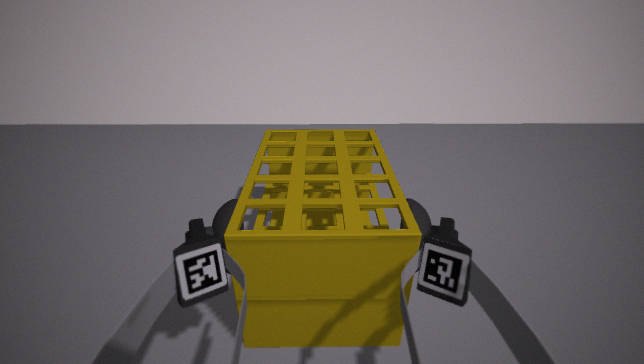

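Emit:
execute_actions --actions '[{"r1":{"joints":{"gripper_m":0.17,"lift_m":0.935}}}]' --cameras '[]'

Emit:
execute_actions --actions '[{"r1":{"joints":{"arm_m":0.0}}}]' --cameras '["r1_wrist_camera"]'

Emit:
execute_actions --actions '[{"r1":{"joints":{"wrist_yaw_rad":3.0,"wrist_pitch_rad":-0.4,"gripper_m":0.04,"head_pan_rad":1.5,"head_tilt_rad":-0.5}}}]' --cameras '["r1_nav_camera"]'

Scene clock: 631.07 s.
r1.base_odometry: x=+2.507 y=-2.377 heading=-0.201 (m, m, rad; r1's odometry frame)
r1.turned_by_wheels: +0.000 (rad since the last result)
r1.turned_by_imu: -0.001 (rad since the last result)
r1.base_tilt: forward=-1.2 right=+0.6 (deg)
r1.lidar_m: 0.80 0.83 1.14 2.61 2.54 1.87 0.96 0.74 0.54 0.53 0.55 0.76
r1.head_depth_mm: 971 - 749 623 713 859 1079 / 974 - 727 620 725 878 1165 / 987 - 708 634 729 890 1154 / 992 1052 757 630 744 906 1180 / 1001 1034 751 627 754 923 1174 / 1009 1025 743 642 767 938 1192 / 1020 1007 735 638 778 953 1181
r1.base_status: not commanded
r1.joint_positions: lift_m=+0.935 arm_m=+0.390 wrist_yaw_rad=+0.001 wrist_pitch_rad=-0.318 wrist_roll_rad=-0.013 gripper_m=+0.170 head_pan_rad=-1.493 head_tilt_rad=-0.691
r1.joint_status: all done
r1.motor_effort: left_wheel=-3(3) right_wheel=+3(3) lift_m=+25(25) arm_m=+3(3) wrist_yaw_rad=-1(1) wrist_pitch_rad=+10(11) wrist_roll_rad=+0(0) gripper_m=+1(84) head_pan_rad=-4(3) head_tilt_rad=-4(4) (%)
r1.hand_pose: x=-0.0212 y=-0.7706 z=+0.9705 quat_wxyz=(+0.703, +0.113, -0.693, -0.111) (m; r1's base frame)
r1.wrist_depth_mm: 449 450 454 456 453 463 461 / 486 486 490 485 487 496 506 / 449 451 453 452 454 457 456 / 326 326 308 248 325 326 326 / 254 266 236 146 236 268 258 / 218 203 195 144 197 207 215 / 174 178 169 163 168 179 179
r2.base_odometry: x=-0.828 y=-0.730 heading=+0.149 (m, m, rad; r2's odometry frame)
r2.turned_by_wheels: +0.000 (rad since the last result)
r2.turned_by_imu: -0.001 (rad since the last result)
r2.base_tilt: forward=-1.6 right=-0.2 (deg)
r2.lidar_m: 0.94 1.93 2.76 2.26 1.05 0.83 0.82 0.88 0.40 0.40 0.43 0.64
r2.head_depth_mm: 658 720 791 - - - - / 682 747 820 915 1054 - - / 702 772 854 955 1078 - - / 728 798 890 998 1142 - - / 752 827 927 1053 1202 - - / 777 860 964 1104 1252 - - / 807 897 1014 1159 1318 - -
r2.base_status: not commanded
r2.joint_positions: lift_m=+0.970 arm_m=+0.001 wrist_yaw_rad=+2.298 wrist_pitch_rad=-0.325 wrist_roll_rad=+0.014 gripper_m=+0.056 head_pan_rad=-2.893 head_tilt_rad=-0.592
r2.joint_status: not commanded
r2.motor_effort: left_wheel=-2(1) right_wheel=+2(3) lift_m=+26(26) arm_m=-2(2) wrist_yaw_rad=+3(3) wrist_pitch_rad=+11(11) wrist_roll_rad=+1(0) gripper_m=-13(14) head_pan_rad=-4(4) head_tilt_rad=-3(4) (%)
r2.hand_pose: x=+0.1544 y=+0.0102 z=+1.0039 quat_wxyz=(+0.389, +0.687, -0.184, +0.585) (m; r2's base frame)
r2.wrist_depth_mm: - - - - - - - / - - - - - - - / - - - 147 - - - / - - - 153 - - - / - - 135 128 125 - - / - - 143 135 130 - - / - - 156 145 - - -
pictures: none
No camera images: the call's "cameras" was empty. Leave "cameras" out to get every camera's image.

Scene clock: 635.13 s.
r1.base_odometry: x=+2.507 y=-2.377 heading=-0.201 (m, m, rad; r1's odometry frame)
r1.turned_by_wheels: +0.000 (rad since the last result)
r1.turned_by_imu: -0.001 (rad since the last result)
r1.base_tilt: forward=-1.1 right=+0.6 (deg)
r1.lidar_m: 0.80 0.83 1.14 2.61 2.53 1.88 0.97 0.74 0.54 0.53 0.55 0.76
r1.head_depth_mm: 973 1033 776 624 - - - / 980 1040 769 621 - - - / 986 1055 743 616 - - - / 995 1043 754 633 737 937 1174 / 1001 1035 748 625 758 919 1177 / 1013 1020 743 644 770 937 1190 / 1022 1012 735 639 779 953 1182
r1.base_status: not commanded
r1.joint_positions: lift_m=+0.935 arm_m=+0.000 wrist_yaw_rad=+0.001 wrist_pitch_rad=-0.318 wrist_roll_rad=-0.013 gripper_m=+0.170 head_pan_rad=-1.493 head_tilt_rad=-0.691
r1.joint_status: all done
r1.motor_effort: left_wheel=-3(3) right_wheel=+3(3) lift_m=+25(25) arm_m=-4(1) wrist_yaw_rad=-1(1) wrist_pitch_rad=+10(10) wrist_roll_rad=+0(0) gripper_m=+0(0) head_pan_rad=-3(3) head_tilt_rad=-4(4) (%)
r1.hand_pose: x=-0.0212 y=-0.3811 z=+0.9705 quat_wxyz=(+0.703, +0.113, -0.693, -0.111) (m; r1's base frame)
r1.wrist_depth_mm: 792 783 783 788 798 788 805 / 811 725 724 539 733 747 738 / 451 455 457 458 453 457 455 / 327 327 329 329 329 332 330 / 347 314 351 354 359 322 355 / 383 401 393 392 401 404 395 / 453 442 445 444 449 461 458
r2.base_odometry: x=-0.828 y=-0.730 heading=+0.149 (m, m, rad; r2's odometry frame)
r2.turned_by_wheels: +0.000 (rad since the last result)
r2.turned_by_imu: -0.001 (rad since the last result)
r2.base_tilt: forward=-1.6 right=-0.2 (deg)
r2.lidar_m: 0.94 1.93 2.76 2.26 1.05 0.83 0.82 0.89 0.40 0.40 0.43 0.64
r2.head_depth_mm: 660 723 791 - - - - / 678 743 822 912 1056 - - / 699 768 852 960 1085 - - / 724 799 887 998 1145 - - / 752 829 923 1047 1188 - - / 777 863 967 1103 1248 - - / 805 896 1008 1158 1316 - -
r2.base_status: not commanded
r2.joint_positions: lift_m=+0.970 arm_m=+0.001 wrist_yaw_rad=+2.298 wrist_pitch_rad=-0.325 wrist_roll_rad=+0.014 gripper_m=+0.056 head_pan_rad=-2.893 head_tilt_rad=-0.592
r2.joint_status: not commanded
r2.motor_effort: left_wheel=-2(1) right_wheel=+3(3) lift_m=+26(26) arm_m=-2(2) wrist_yaw_rad=+3(3) wrist_pitch_rad=+11(11) wrist_roll_rad=+0(1) gripper_m=-13(13) head_pan_rad=-3(3) head_tilt_rad=-2(3) (%)
r2.hand_pose: x=+0.1544 y=+0.0102 z=+1.0039 quat_wxyz=(+0.389, +0.687, -0.184, +0.585) (m; r2's base frame)
r2.wrist_depth_mm: - - - - - - - / - - - - - - - / - - - 147 - - - / - - - 153 - - - / - - 135 128 125 - - / - - 143 135 130 - - / - - 156 145 - - -
pictures: r1_wrist_camera
Images, in order (width x height): r1_wrist_camera 644x364.

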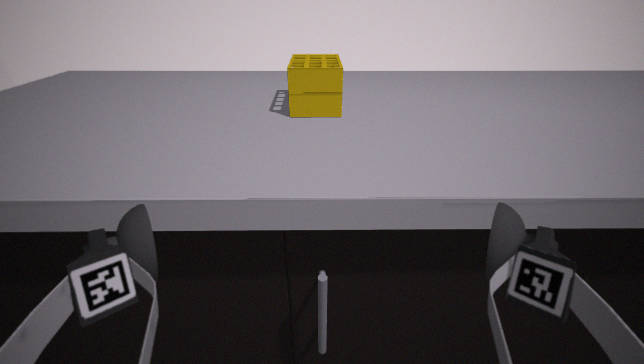

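Scene clock: 637.63 s.
r1.base_odometry: x=+2.507 y=-2.377 heading=-0.201 (m, m, rad; r1's odometry frame)
r1.turned_by_wheels: +0.000 (rad since the last result)
r1.turned_by_imu: +0.000 (rad since the last result)
r1.base_tilt: forward=-1.1 right=+0.5 (deg)
r1.lidar_m: 0.80 0.83 1.14 2.60 2.54 1.89 0.97 0.74 0.54 0.53 0.55 0.76
r1.head_depth_mm: 2016 2010 2000 2010 1913 1635 1364 / 2306 2484 2664 2526 2031 1627 1365 / 2311 2504 2713 2687 2014 1631 1361 / 2297 2453 2674 2659 1998 1622 1352 / 2259 2443 2687 2647 2011 1601 1345 / 2223 2433 2670 2628 1990 1597 1335 / 2221 2417 2630 2609 1968 1595 1339
r1.base_status: not commanded
r1.joint_positions: lift_m=+0.935 arm_m=+0.000 wrist_yaw_rad=+2.997 wrist_pitch_rad=-0.411 wrist_roll_rad=-0.013 gripper_m=+0.040 head_pan_rad=+1.493 head_tilt_rad=-0.507
r1.joint_status: all done
r1.motor_effort: left_wheel=-2(3) right_wheel=+3(3) lift_m=+25(25) arm_m=-3(4) wrist_yaw_rad=+2(2) wrist_pitch_rad=+6(10) wrist_roll_rad=+0(0) gripper_m=-1(85) head_pan_rad=+4(41) head_tilt_rad=+4(17) (%)
r1.hand_pose: x=+0.0112 y=+0.0778 z=+0.9491 quat_wxyz=(+0.194, +0.696, +0.095, +0.685) (m; r1's base frame)
r1.wrist_depth_mm: - - - - - - 764 / - - - - - - 780 / - - - - - - 797 / - - - - - - 803 / - - - - - - 808 / - - - - - - 825 / - - - - - - 839
r2.base_odometry: x=-0.828 y=-0.730 heading=+0.149 (m, m, rad; r2's odometry frame)
r2.turned_by_wheels: +0.000 (rad since the last result)
r2.turned_by_imu: -0.001 (rad since the last result)
r2.base_tilt: forward=-1.7 right=-0.3 (deg)
r2.lidar_m: 0.94 1.93 2.76 2.25 1.05 0.83 0.82 0.88 0.40 0.40 0.43 0.65
r2.head_depth_mm: 659 721 792 - - - - / 680 745 823 914 1058 - - / 703 771 853 958 1084 - - / 727 799 891 998 1146 - - / 750 829 924 1048 1188 - - / 777 863 967 1102 1242 - - / 808 899 1011 1162 1318 - -
r2.base_status: not commanded
r2.joint_positions: lift_m=+0.970 arm_m=+0.001 wrist_yaw_rad=+2.298 wrist_pitch_rad=-0.325 wrist_roll_rad=+0.014 gripper_m=+0.056 head_pan_rad=-2.893 head_tilt_rad=-0.592
r2.joint_status: not commanded
r2.motor_effort: left_wheel=-1(1) right_wheel=+3(3) lift_m=+26(26) arm_m=-2(2) wrist_yaw_rad=+3(3) wrist_pitch_rad=+11(11) wrist_roll_rad=+1(1) gripper_m=-13(13) head_pan_rad=-4(3) head_tilt_rad=-3(2) (%)
r2.hand_pose: x=+0.1544 y=+0.0102 z=+1.0039 quat_wxyz=(+0.389, +0.687, -0.184, +0.585) (m; r2's base frame)
r2.wrist_depth_mm: - - - - - - - / - - - - - - - / - - - 147 - - - / - - - 153 - - - / - - 135 128 126 - - / - - 143 135 130 - - / - - 156 144 - - -
pictures: r1_nav_camera (sideways: a quarter turn counterclockwise sets it upright)
Images, in order (width x height): r1_nav_camera 672x504.

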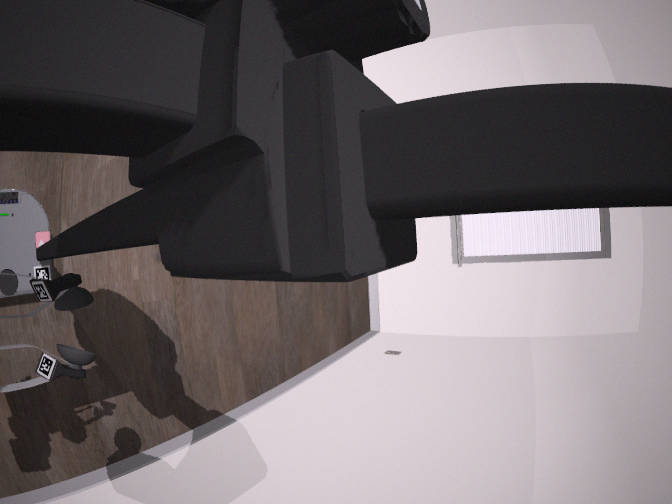

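Emit:
execute_actions --actions '[{"r1":{"base":{"rotate_rad":-0.86},"joints":{"lift_m":0.87}}}]' --cameras '[]'

Emit:
execute_actions --actions '[{"r1":{"base":{"translate_m":-1.0}}}]' --cameras '[]'

Emit:
execute_actions --actions '[{"r1":{"base":{"translate_m":-0.35},"joints":{"head_pan_rad":-0.9,"head_tilt_rad":-0.5}}}]' --cameras '[]'

Emit:
execute_actions --actions '[{"r1":{"base":{"rotate_rad":-0.71},"joints":{"wrist_yaw_rad":0.0,"wrist_pitch_rad":-0.1,"gripper_m":0.15,"head_pan_rad":-1.5}}}]' --cameras '["r1_nav_camera","r1_wrist_camera"]'

Scene clock: 693.57 s.
r1.base_odometry: x=+2.507 y=-2.377 heading=-1.061 (m, m, rad; r1's odometry frame)
r1.turned_by_wheels: -0.860 (rad since the last result)
r1.turned_by_imu: -0.860 (rad since the last result)
r1.base_tilt: forward=-1.1 right=+0.6 (deg)
r1.lidar_m: 0.59 0.80 0.80 0.89 1.45 2.60 2.19 1.82 0.97 0.63 0.53 0.53
r1.head_depth_mm: 692 737 785 846 916 993 1093 / 733 781 840 906 989 1079 1190 / 778 838 902 977 1066 1185 1284 / 823 893 968 1065 1175 1309 1347 / 886 965 1052 1158 1296 1460 1351 / 956 1039 1153 1274 1446 1550 1340 / 1025 1133 1268 1421 1642 1596 1337
r1.base_status: done
r1.joint_positions: lift_m=+0.870 arm_m=+0.000 wrist_yaw_rad=+2.998 wrist_pitch_rad=-0.413 wrist_roll_rad=-0.013 gripper_m=+0.040 head_pan_rad=+1.493 head_tilt_rad=-0.507
r1.joint_status: all done
r1.motor_effort: left_wheel=+2(8) right_wheel=-3(8) lift_m=+18(21) arm_m=-3(3) wrist_yaw_rad=+2(1) wrist_pitch_rad=+7(7) wrist_roll_rad=+0(0) gripper_m=-1(0) head_pan_rad=+4(2) head_tilt_rad=+4(4) (%)
r1.hand_pose: x=+0.0111 y=+0.0776 z=+0.8841 quat_wxyz=(+0.194, +0.696, +0.096, +0.685) (m; r1's base frame)
r1.wrist_depth_mm: - - - 884 769 665 594 / - - - 963 818 708 631 / - - - - 877 763 678 / - - - - 950 844 716 / - - - - - 886 767 / - - - - - - 838 / - - 981 - - - 901
r2.base_odometry: x=-0.828 y=-0.730 heading=+0.149 (m, m, rad; r2's odometry frame)
r2.turned_by_wheels: +0.000 (rad since the last result)
r2.turned_by_imu: -0.001 (rad since the last result)
r2.base_tilt: forward=-1.5 right=-0.3 (deg)
r2.lidar_m: 0.97 1.93 2.76 2.25 1.06 0.83 0.82 0.88 0.40 0.40 0.43 0.64
r2.head_depth_mm: 660 721 792 - - - - / 680 746 823 917 1061 - - / 704 770 857 953 1090 - - / 726 800 890 997 1145 - - / 752 830 923 1052 1198 - - / 776 864 969 1104 1247 - - / 806 898 1011 1158 1318 - -
r2.base_status: not commanded
r2.joint_positions: lift_m=+0.970 arm_m=+0.001 wrist_yaw_rad=+2.298 wrist_pitch_rad=-0.325 wrist_roll_rad=+0.014 gripper_m=+0.056 head_pan_rad=-2.893 head_tilt_rad=-0.592
r2.joint_status: not commanded
r2.motor_effort: left_wheel=-1(2) right_wheel=+2(3) lift_m=+26(26) arm_m=-2(2) wrist_yaw_rad=+3(2) wrist_pitch_rad=+11(11) wrist_roll_rad=+0(1) gripper_m=-13(13) head_pan_rad=-3(3) head_tilt_rad=-3(3) (%)
r2.hand_pose: x=+0.1544 y=+0.0102 z=+1.0039 quat_wxyz=(+0.389, +0.687, -0.184, +0.585) (m; r2's base frame)
r2.wrist_depth_mm: - - - - - 752 - / - - - - - - 592 / - - - 148 - - - / - - - 153 - - - / - - 135 127 125 - - / - - 143 135 130 - - / - - 156 145 - - -
pictures: none
No camera images: the call's "cameras" was empty. Leave "cameras" out to get every camera's image.

Scene clock: 704.87 s.
r1.base_odometry: x=+2.018 y=-1.505 heading=-1.061 (m, m, rad; r1's odometry frame)
r1.turned_by_wheels: +0.000 (rad since the last result)
r1.turned_by_imu: +0.002 (rad since the last result)
r1.base_tilt: forward=-1.2 right=+0.6 (deg)
r1.lidar_m: 1.43 1.46 1.46 1.63 1.87 1.87 1.40 1.15 1.16 1.30 0.83 1.27
r1.head_depth_mm: 1292 1376 1472 1584 1708 1636 1377 / 1380 1471 1578 1703 1839 1634 1355 / 1456 1588 1687 1839 1944 1618 1359 / 1558 1681 1813 2007 2015 1617 1348 / 1663 1808 1967 2176 1973 1616 1344 / 1799 1960 2177 2352 1999 1601 1342 / 1945 2102 2278 2423 1961 1593 1334
r1.base_status: done
r1.joint_positions: lift_m=+0.870 arm_m=+0.000 wrist_yaw_rad=+2.998 wrist_pitch_rad=-0.413 wrist_roll_rad=-0.013 gripper_m=+0.040 head_pan_rad=+1.493 head_tilt_rad=-0.507
r1.joint_status: not commanded
r1.motor_effort: left_wheel=+2(4) right_wheel=-2(9) lift_m=+18(18) arm_m=-4(3) wrist_yaw_rad=+1(1) wrist_pitch_rad=+7(7) wrist_roll_rad=+0(0) gripper_m=-1(0) head_pan_rad=+3(3) head_tilt_rad=+4(4) (%)
r1.hand_pose: x=+0.0111 y=+0.0776 z=+0.8841 quat_wxyz=(+0.194, +0.696, +0.096, +0.685) (m; r1's base frame)
r1.wrist_depth_mm: - - - - - - - / - - - - - - - / - - - - - - - / - - - - - - - / - - - - - - - / - - - - - - - / - - 971 - - - -
r2.base_odometry: x=-0.828 y=-0.730 heading=+0.149 (m, m, rad; r2's odometry frame)
r2.turned_by_wheels: +0.000 (rad since the last result)
r2.turned_by_imu: -0.003 (rad since the last result)
r2.base_tilt: forward=-1.6 right=-0.1 (deg)
r2.lidar_m: 1.79 1.92 0.89 2.26 1.05 0.83 0.82 0.88 0.40 0.40 0.43 0.64
r2.head_depth_mm: 659 722 791 - - - - / 681 746 823 912 1055 - - / 701 773 853 960 1090 - - / 727 801 889 999 1142 - - / 751 831 929 1042 1196 - - / 776 864 967 1103 1238 - - / 807 899 1010 1164 1315 - -
r2.base_status: not commanded
r2.joint_positions: lift_m=+0.970 arm_m=+0.001 wrist_yaw_rad=+2.298 wrist_pitch_rad=-0.325 wrist_roll_rad=+0.014 gripper_m=+0.056 head_pan_rad=-2.893 head_tilt_rad=-0.592
r2.joint_status: not commanded
r2.motor_effort: left_wheel=-2(1) right_wheel=+2(3) lift_m=+26(26) arm_m=-2(2) wrist_yaw_rad=+3(3) wrist_pitch_rad=+11(11) wrist_roll_rad=+1(0) gripper_m=-12(12) head_pan_rad=-3(3) head_tilt_rad=-3(3) (%)
r2.hand_pose: x=+0.1544 y=+0.0102 z=+1.0039 quat_wxyz=(+0.389, +0.687, -0.184, +0.585) (m; r2's base frame)
r2.wrist_depth_mm: - 861 - - - - - / - 968 - - - - - / - - - 147 - - - / - - - 153 - - - / - - 135 128 125 - - / - - 143 135 130 - - / - - 156 144 - - -
pictures: none
No camera images: the call's "cameras" was empty. Leave "cameras" out to get every camera's image.

Scene clock: 709.67 s.
r1.base_odometry: x=+1.847 y=-1.199 heading=-1.061 (m, m, rad; r1's odometry frame)
r1.turned_by_wheels: +0.000 (rad since the last result)
r1.turned_by_imu: +0.001 (rad since the last result)
r1.base_tilt: forward=-1.1 right=+0.5 (deg)
r1.lidar_m: 1.72 1.69 1.68 1.90 1.61 1.61 1.11 0.93 0.92 1.04 1.00 1.53
r1.head_depth_mm: 1874 1904 1938 1952 1921 1647 1367 / 1954 2130 2284 2421 2047 1635 1361 / 1875 2104 2263 2468 2033 1566 1353 / 859 924 1478 1717 1635 1430 1353 / 940 1150 1547 1706 1853 1479 1342 / 1812 1915 1520 1664 1856 1589 1341 / 1806 1882 1465 1638 1792 1603 1325
r1.base_status: done
r1.joint_positions: lift_m=+0.870 arm_m=+0.000 wrist_yaw_rad=+2.998 wrist_pitch_rad=-0.413 wrist_roll_rad=-0.013 gripper_m=+0.040 head_pan_rad=-0.893 head_tilt_rad=-0.507
r1.joint_status: all done
r1.motor_effort: left_wheel=+2(5) right_wheel=-1(7) lift_m=+18(18) arm_m=-3(4) wrist_yaw_rad=+1(2) wrist_pitch_rad=+7(7) wrist_roll_rad=+0(0) gripper_m=+0(1) head_pan_rad=-3(40) head_tilt_rad=+4(1) (%)
r1.hand_pose: x=+0.0111 y=+0.0776 z=+0.8841 quat_wxyz=(+0.194, +0.696, +0.096, +0.685) (m; r1's base frame)
r1.wrist_depth_mm: - - - - - - - / - - - - - - - / - - - - - - - / - - - - - - - / - - - - - - - / - - - - - - - / - - 982 - - - -
r2.base_odometry: x=-0.828 y=-0.730 heading=+0.149 (m, m, rad; r2's odometry frame)
r2.turned_by_wheels: +0.000 (rad since the last result)
r2.turned_by_imu: -0.001 (rad since the last result)
r2.base_tilt: forward=-1.6 right=-0.2 (deg)
r2.lidar_m: 1.79 1.93 2.76 1.09 1.06 0.83 0.82 0.88 0.40 0.40 0.43 0.64
r2.head_depth_mm: 661 720 791 - - - - / 680 746 820 915 1058 - - / 701 770 852 956 1087 - - / 729 800 891 997 1145 - - / 749 827 924 1051 1197 - - / 780 861 969 1098 1250 - - / 806 899 1013 1161 1321 - -
r2.base_status: not commanded
r2.joint_positions: lift_m=+0.970 arm_m=+0.001 wrist_yaw_rad=+2.298 wrist_pitch_rad=-0.325 wrist_roll_rad=+0.014 gripper_m=+0.056 head_pan_rad=-2.893 head_tilt_rad=-0.592
r2.joint_status: not commanded
r2.motor_effort: left_wheel=-2(2) right_wheel=+2(2) lift_m=+26(26) arm_m=-2(2) wrist_yaw_rad=+2(2) wrist_pitch_rad=+11(11) wrist_roll_rad=+0(0) gripper_m=-14(13) head_pan_rad=-3(3) head_tilt_rad=-3(3) (%)
r2.hand_pose: x=+0.1544 y=+0.0102 z=+1.0039 quat_wxyz=(+0.389, +0.687, -0.184, +0.585) (m; r2's base frame)
r2.wrist_depth_mm: - - - - - - - / - - - - - - - / - - - 147 - - - / - - - 153 - - - / - - 135 128 125 - - / - - 143 135 130 - - / - - 155 145 - - -
pictures: none
No camera images: the call's "cameras" was empty. Leave "cameras" out to get every camera's image.

Scene clock: 712.17 s.
r1.base_odometry: x=+1.847 y=-1.199 heading=-1.770 (m, m, rad; r1's odometry frame)
r1.turned_by_wheels: -0.710 (rad since the last result)
r1.turned_by_imu: -0.709 (rad since the last result)
r1.base_tilt: forward=-1.1 right=+0.6 (deg)
r1.lidar_m: 1.00 1.60 1.74 1.69 1.76 1.65 1.60 1.29 0.96 0.92 0.97 1.35
r1.head_depth_mm: 767 830 899 988 1097 1231 1359 / 771 835 909 998 1108 1245 1349 / 762 833 914 1007 1115 1226 - / 781 840 920 995 1133 1260 1379 / 785 851 928 1020 1130 1297 1346 / 797 866 947 1043 1161 1302 1334 / 805 871 954 1054 1170 1335 1330
r1.base_status: done
r1.joint_positions: lift_m=+0.870 arm_m=+0.000 wrist_yaw_rad=+0.003 wrist_pitch_rad=-0.122 wrist_roll_rad=-0.013 gripper_m=+0.150 head_pan_rad=-1.493 head_tilt_rad=-0.507
r1.joint_status: all done
r1.motor_effort: left_wheel=+2(7) right_wheel=-3(8) lift_m=+18(18) arm_m=-4(4) wrist_yaw_rad=-2(5) wrist_pitch_rad=+12(14) wrist_roll_rad=+0(0) gripper_m=+0(82) head_pan_rad=-3(35) head_tilt_rad=+3(3) (%)
r1.hand_pose: x=-0.0208 y=-0.3966 z=+0.9537 quat_wxyz=(+0.711, +0.045, -0.701, -0.042) (m; r1's base frame)
r1.wrist_depth_mm: 597 608 606 605 608 608 610 / 650 629 628 644 636 645 636 / 663 659 678 670 684 687 672 / 704 709 707 705 714 712 724 / 755 741 746 749 758 741 749 / 797 - 790 808 810 - 800 / 862 844 849 848 855 868 875
r2.base_odometry: x=-0.828 y=-0.730 heading=+0.149 (m, m, rad; r2's odometry frame)
r2.turned_by_wheels: +0.000 (rad since the last result)
r2.turned_by_imu: -0.001 (rad since the last result)
r2.base_tilt: forward=-1.6 right=-0.2 (deg)
r2.lidar_m: 1.79 1.93 1.20 1.09 1.05 0.83 0.82 0.89 0.40 0.40 0.43 0.65
r2.head_depth_mm: 661 718 790 - - - - / 683 743 823 913 1059 - - / 701 772 854 957 1090 - - / 726 800 890 1004 1145 - - / 750 831 927 1043 1196 - - / 777 859 965 1095 1246 - - / 806 898 1011 1163 1320 - -
r2.base_status: not commanded
r2.joint_positions: lift_m=+0.970 arm_m=+0.001 wrist_yaw_rad=+2.298 wrist_pitch_rad=-0.325 wrist_roll_rad=+0.014 gripper_m=+0.056 head_pan_rad=-2.893 head_tilt_rad=-0.592
r2.joint_status: not commanded
r2.motor_effort: left_wheel=-2(2) right_wheel=+2(3) lift_m=+26(26) arm_m=-2(2) wrist_yaw_rad=+3(3) wrist_pitch_rad=+11(11) wrist_roll_rad=+1(0) gripper_m=-13(15) head_pan_rad=-4(3) head_tilt_rad=-3(3) (%)
r2.hand_pose: x=+0.1544 y=+0.0102 z=+1.0039 quat_wxyz=(+0.389, +0.687, -0.184, +0.585) (m; r2's base frame)
r2.wrist_depth_mm: - - - - - - - / - - - - - - - / - - - 147 - - - / - - - 153 - - - / - - 135 128 125 - - / - - 143 135 130 - - / - - 156 145 - - -
pictures: r1_nav_camera (sideways: a quarter turn counterclockwise sets it upright), r1_wrist_camera
Images, in order (width x height): r1_nav_camera 672x504, r1_wrist_camera 644x364.

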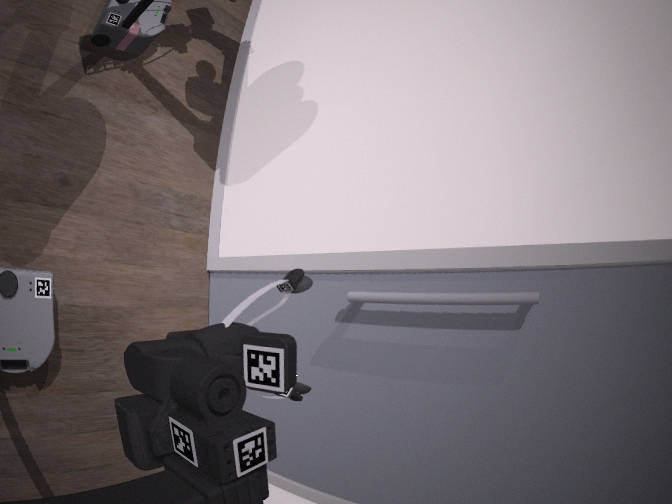

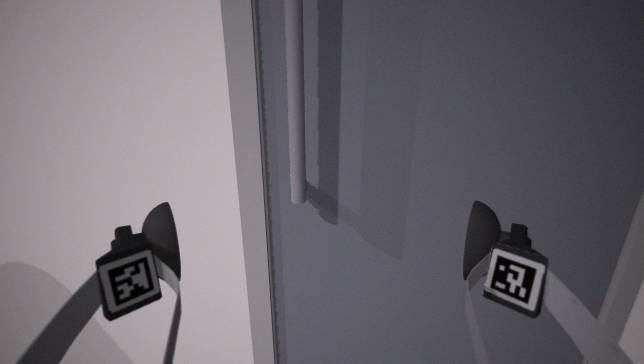

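Emit:
execute_actions --actions '[{"r1":{"base":{"translate_m":0.045},"joints":{"lift_m":1.0,"arm_m":0.38,"gripper_m":0.12}}}]' --cameras '["r1_wrist_camera"]'

Scene clock: 725.67 s.
r1.base_odometry: x=+1.838 y=-1.243 heading=-1.770 (m, m, rad; r1's odometry frame)
r1.turned_by_wheels: +0.000 (rad since the last result)
r1.turned_by_imu: -0.001 (rad since the last result)
r1.base_tilt: forward=-1.1 right=+0.6 (deg)
r1.lidar_m: 0.95 1.55 1.74 1.69 1.76 1.70 1.65 1.29 0.96 0.92 0.97 1.35
r1.head_depth_mm: 767 814 919 994 1096 1229 1332 / 772 813 - 998 1110 1242 1340 / 764 819 - 996 1125 1268 1356 / 773 840 927 1015 1135 1272 1350 / 790 861 939 1030 1145 1293 1338 / 797 864 945 1043 1162 1309 1339 / 807 874 955 1055 1174 1329 1326
r1.base_status: done
r1.joint_positions: lift_m=+1.000 arm_m=+0.380 wrist_yaw_rad=+0.001 wrist_pitch_rad=-0.121 wrist_roll_rad=-0.013 gripper_m=+0.120 head_pan_rad=-1.493 head_tilt_rad=-0.507
r1.joint_status: all done
r1.motor_effort: left_wheel=+2(8) right_wheel=-2(4) lift_m=+25(23) arm_m=+3(3) wrist_yaw_rad=-2(2) wrist_pitch_rad=+12(12) wrist_roll_rad=+0(0) gripper_m=-1(84) head_pan_rad=-3(3) head_tilt_rad=+3(4) (%)
r1.hand_pose: x=-0.0211 y=-0.7762 z=+1.0836 quat_wxyz=(+0.711, +0.044, -0.701, -0.042) (m; r1's base frame)
r1.wrist_depth_mm: 274 268 268 208 274 274 273 / 287 286 281 221 290 289 290 / 304 299 295 234 303 305 304 / 313 319 313 314 320 321 322 / 336 336 335 332 343 337 344 / 358 356 352 359 363 362 364 / 380 382 376 379 389 391 388
r2.base_odometry: x=-0.828 y=-0.730 heading=+0.149 (m, m, rad; r2's odometry frame)
r2.turned_by_wheels: +0.000 (rad since the last result)
r2.turned_by_imu: -0.002 (rad since the last result)
r2.base_tilt: forward=-1.6 right=-0.1 (deg)
r2.lidar_m: 1.79 1.93 1.16 1.05 1.06 0.83 0.82 0.89 0.40 0.40 0.43 0.65
r2.head_depth_mm: 660 720 793 - - - - / 680 744 823 912 1056 - - / 704 772 854 954 1087 - - / 724 799 890 1004 1147 - - / 752 826 926 1050 1196 - - / 782 862 968 1099 1240 - - / 805 898 1008 1155 1321 - -
r2.base_status: not commanded
r2.joint_positions: lift_m=+0.970 arm_m=+0.001 wrist_yaw_rad=+2.298 wrist_pitch_rad=-0.325 wrist_roll_rad=+0.014 gripper_m=+0.056 head_pan_rad=-2.893 head_tilt_rad=-0.592
r2.joint_status: not commanded
r2.motor_effort: left_wheel=-2(1) right_wheel=+3(3) lift_m=+26(26) arm_m=-2(2) wrist_yaw_rad=+3(3) wrist_pitch_rad=+11(11) wrist_roll_rad=+1(0) gripper_m=-13(13) head_pan_rad=-4(3) head_tilt_rad=-4(3) (%)
r2.hand_pose: x=+0.1544 y=+0.0102 z=+1.0039 quat_wxyz=(+0.389, +0.687, -0.184, +0.585) (m; r2's base frame)
r2.wrist_depth_mm: - - - - - - - / - - - - - - - / - - - 147 - - - / - - - 154 - - - / - - 135 128 125 - - / - - 142 135 130 - - / - - 155 144 - - -
pictures: r1_wrist_camera
Images, in order (width x height): r1_wrist_camera 644x364.

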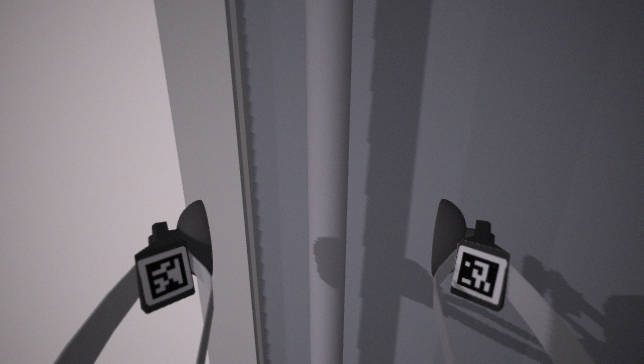

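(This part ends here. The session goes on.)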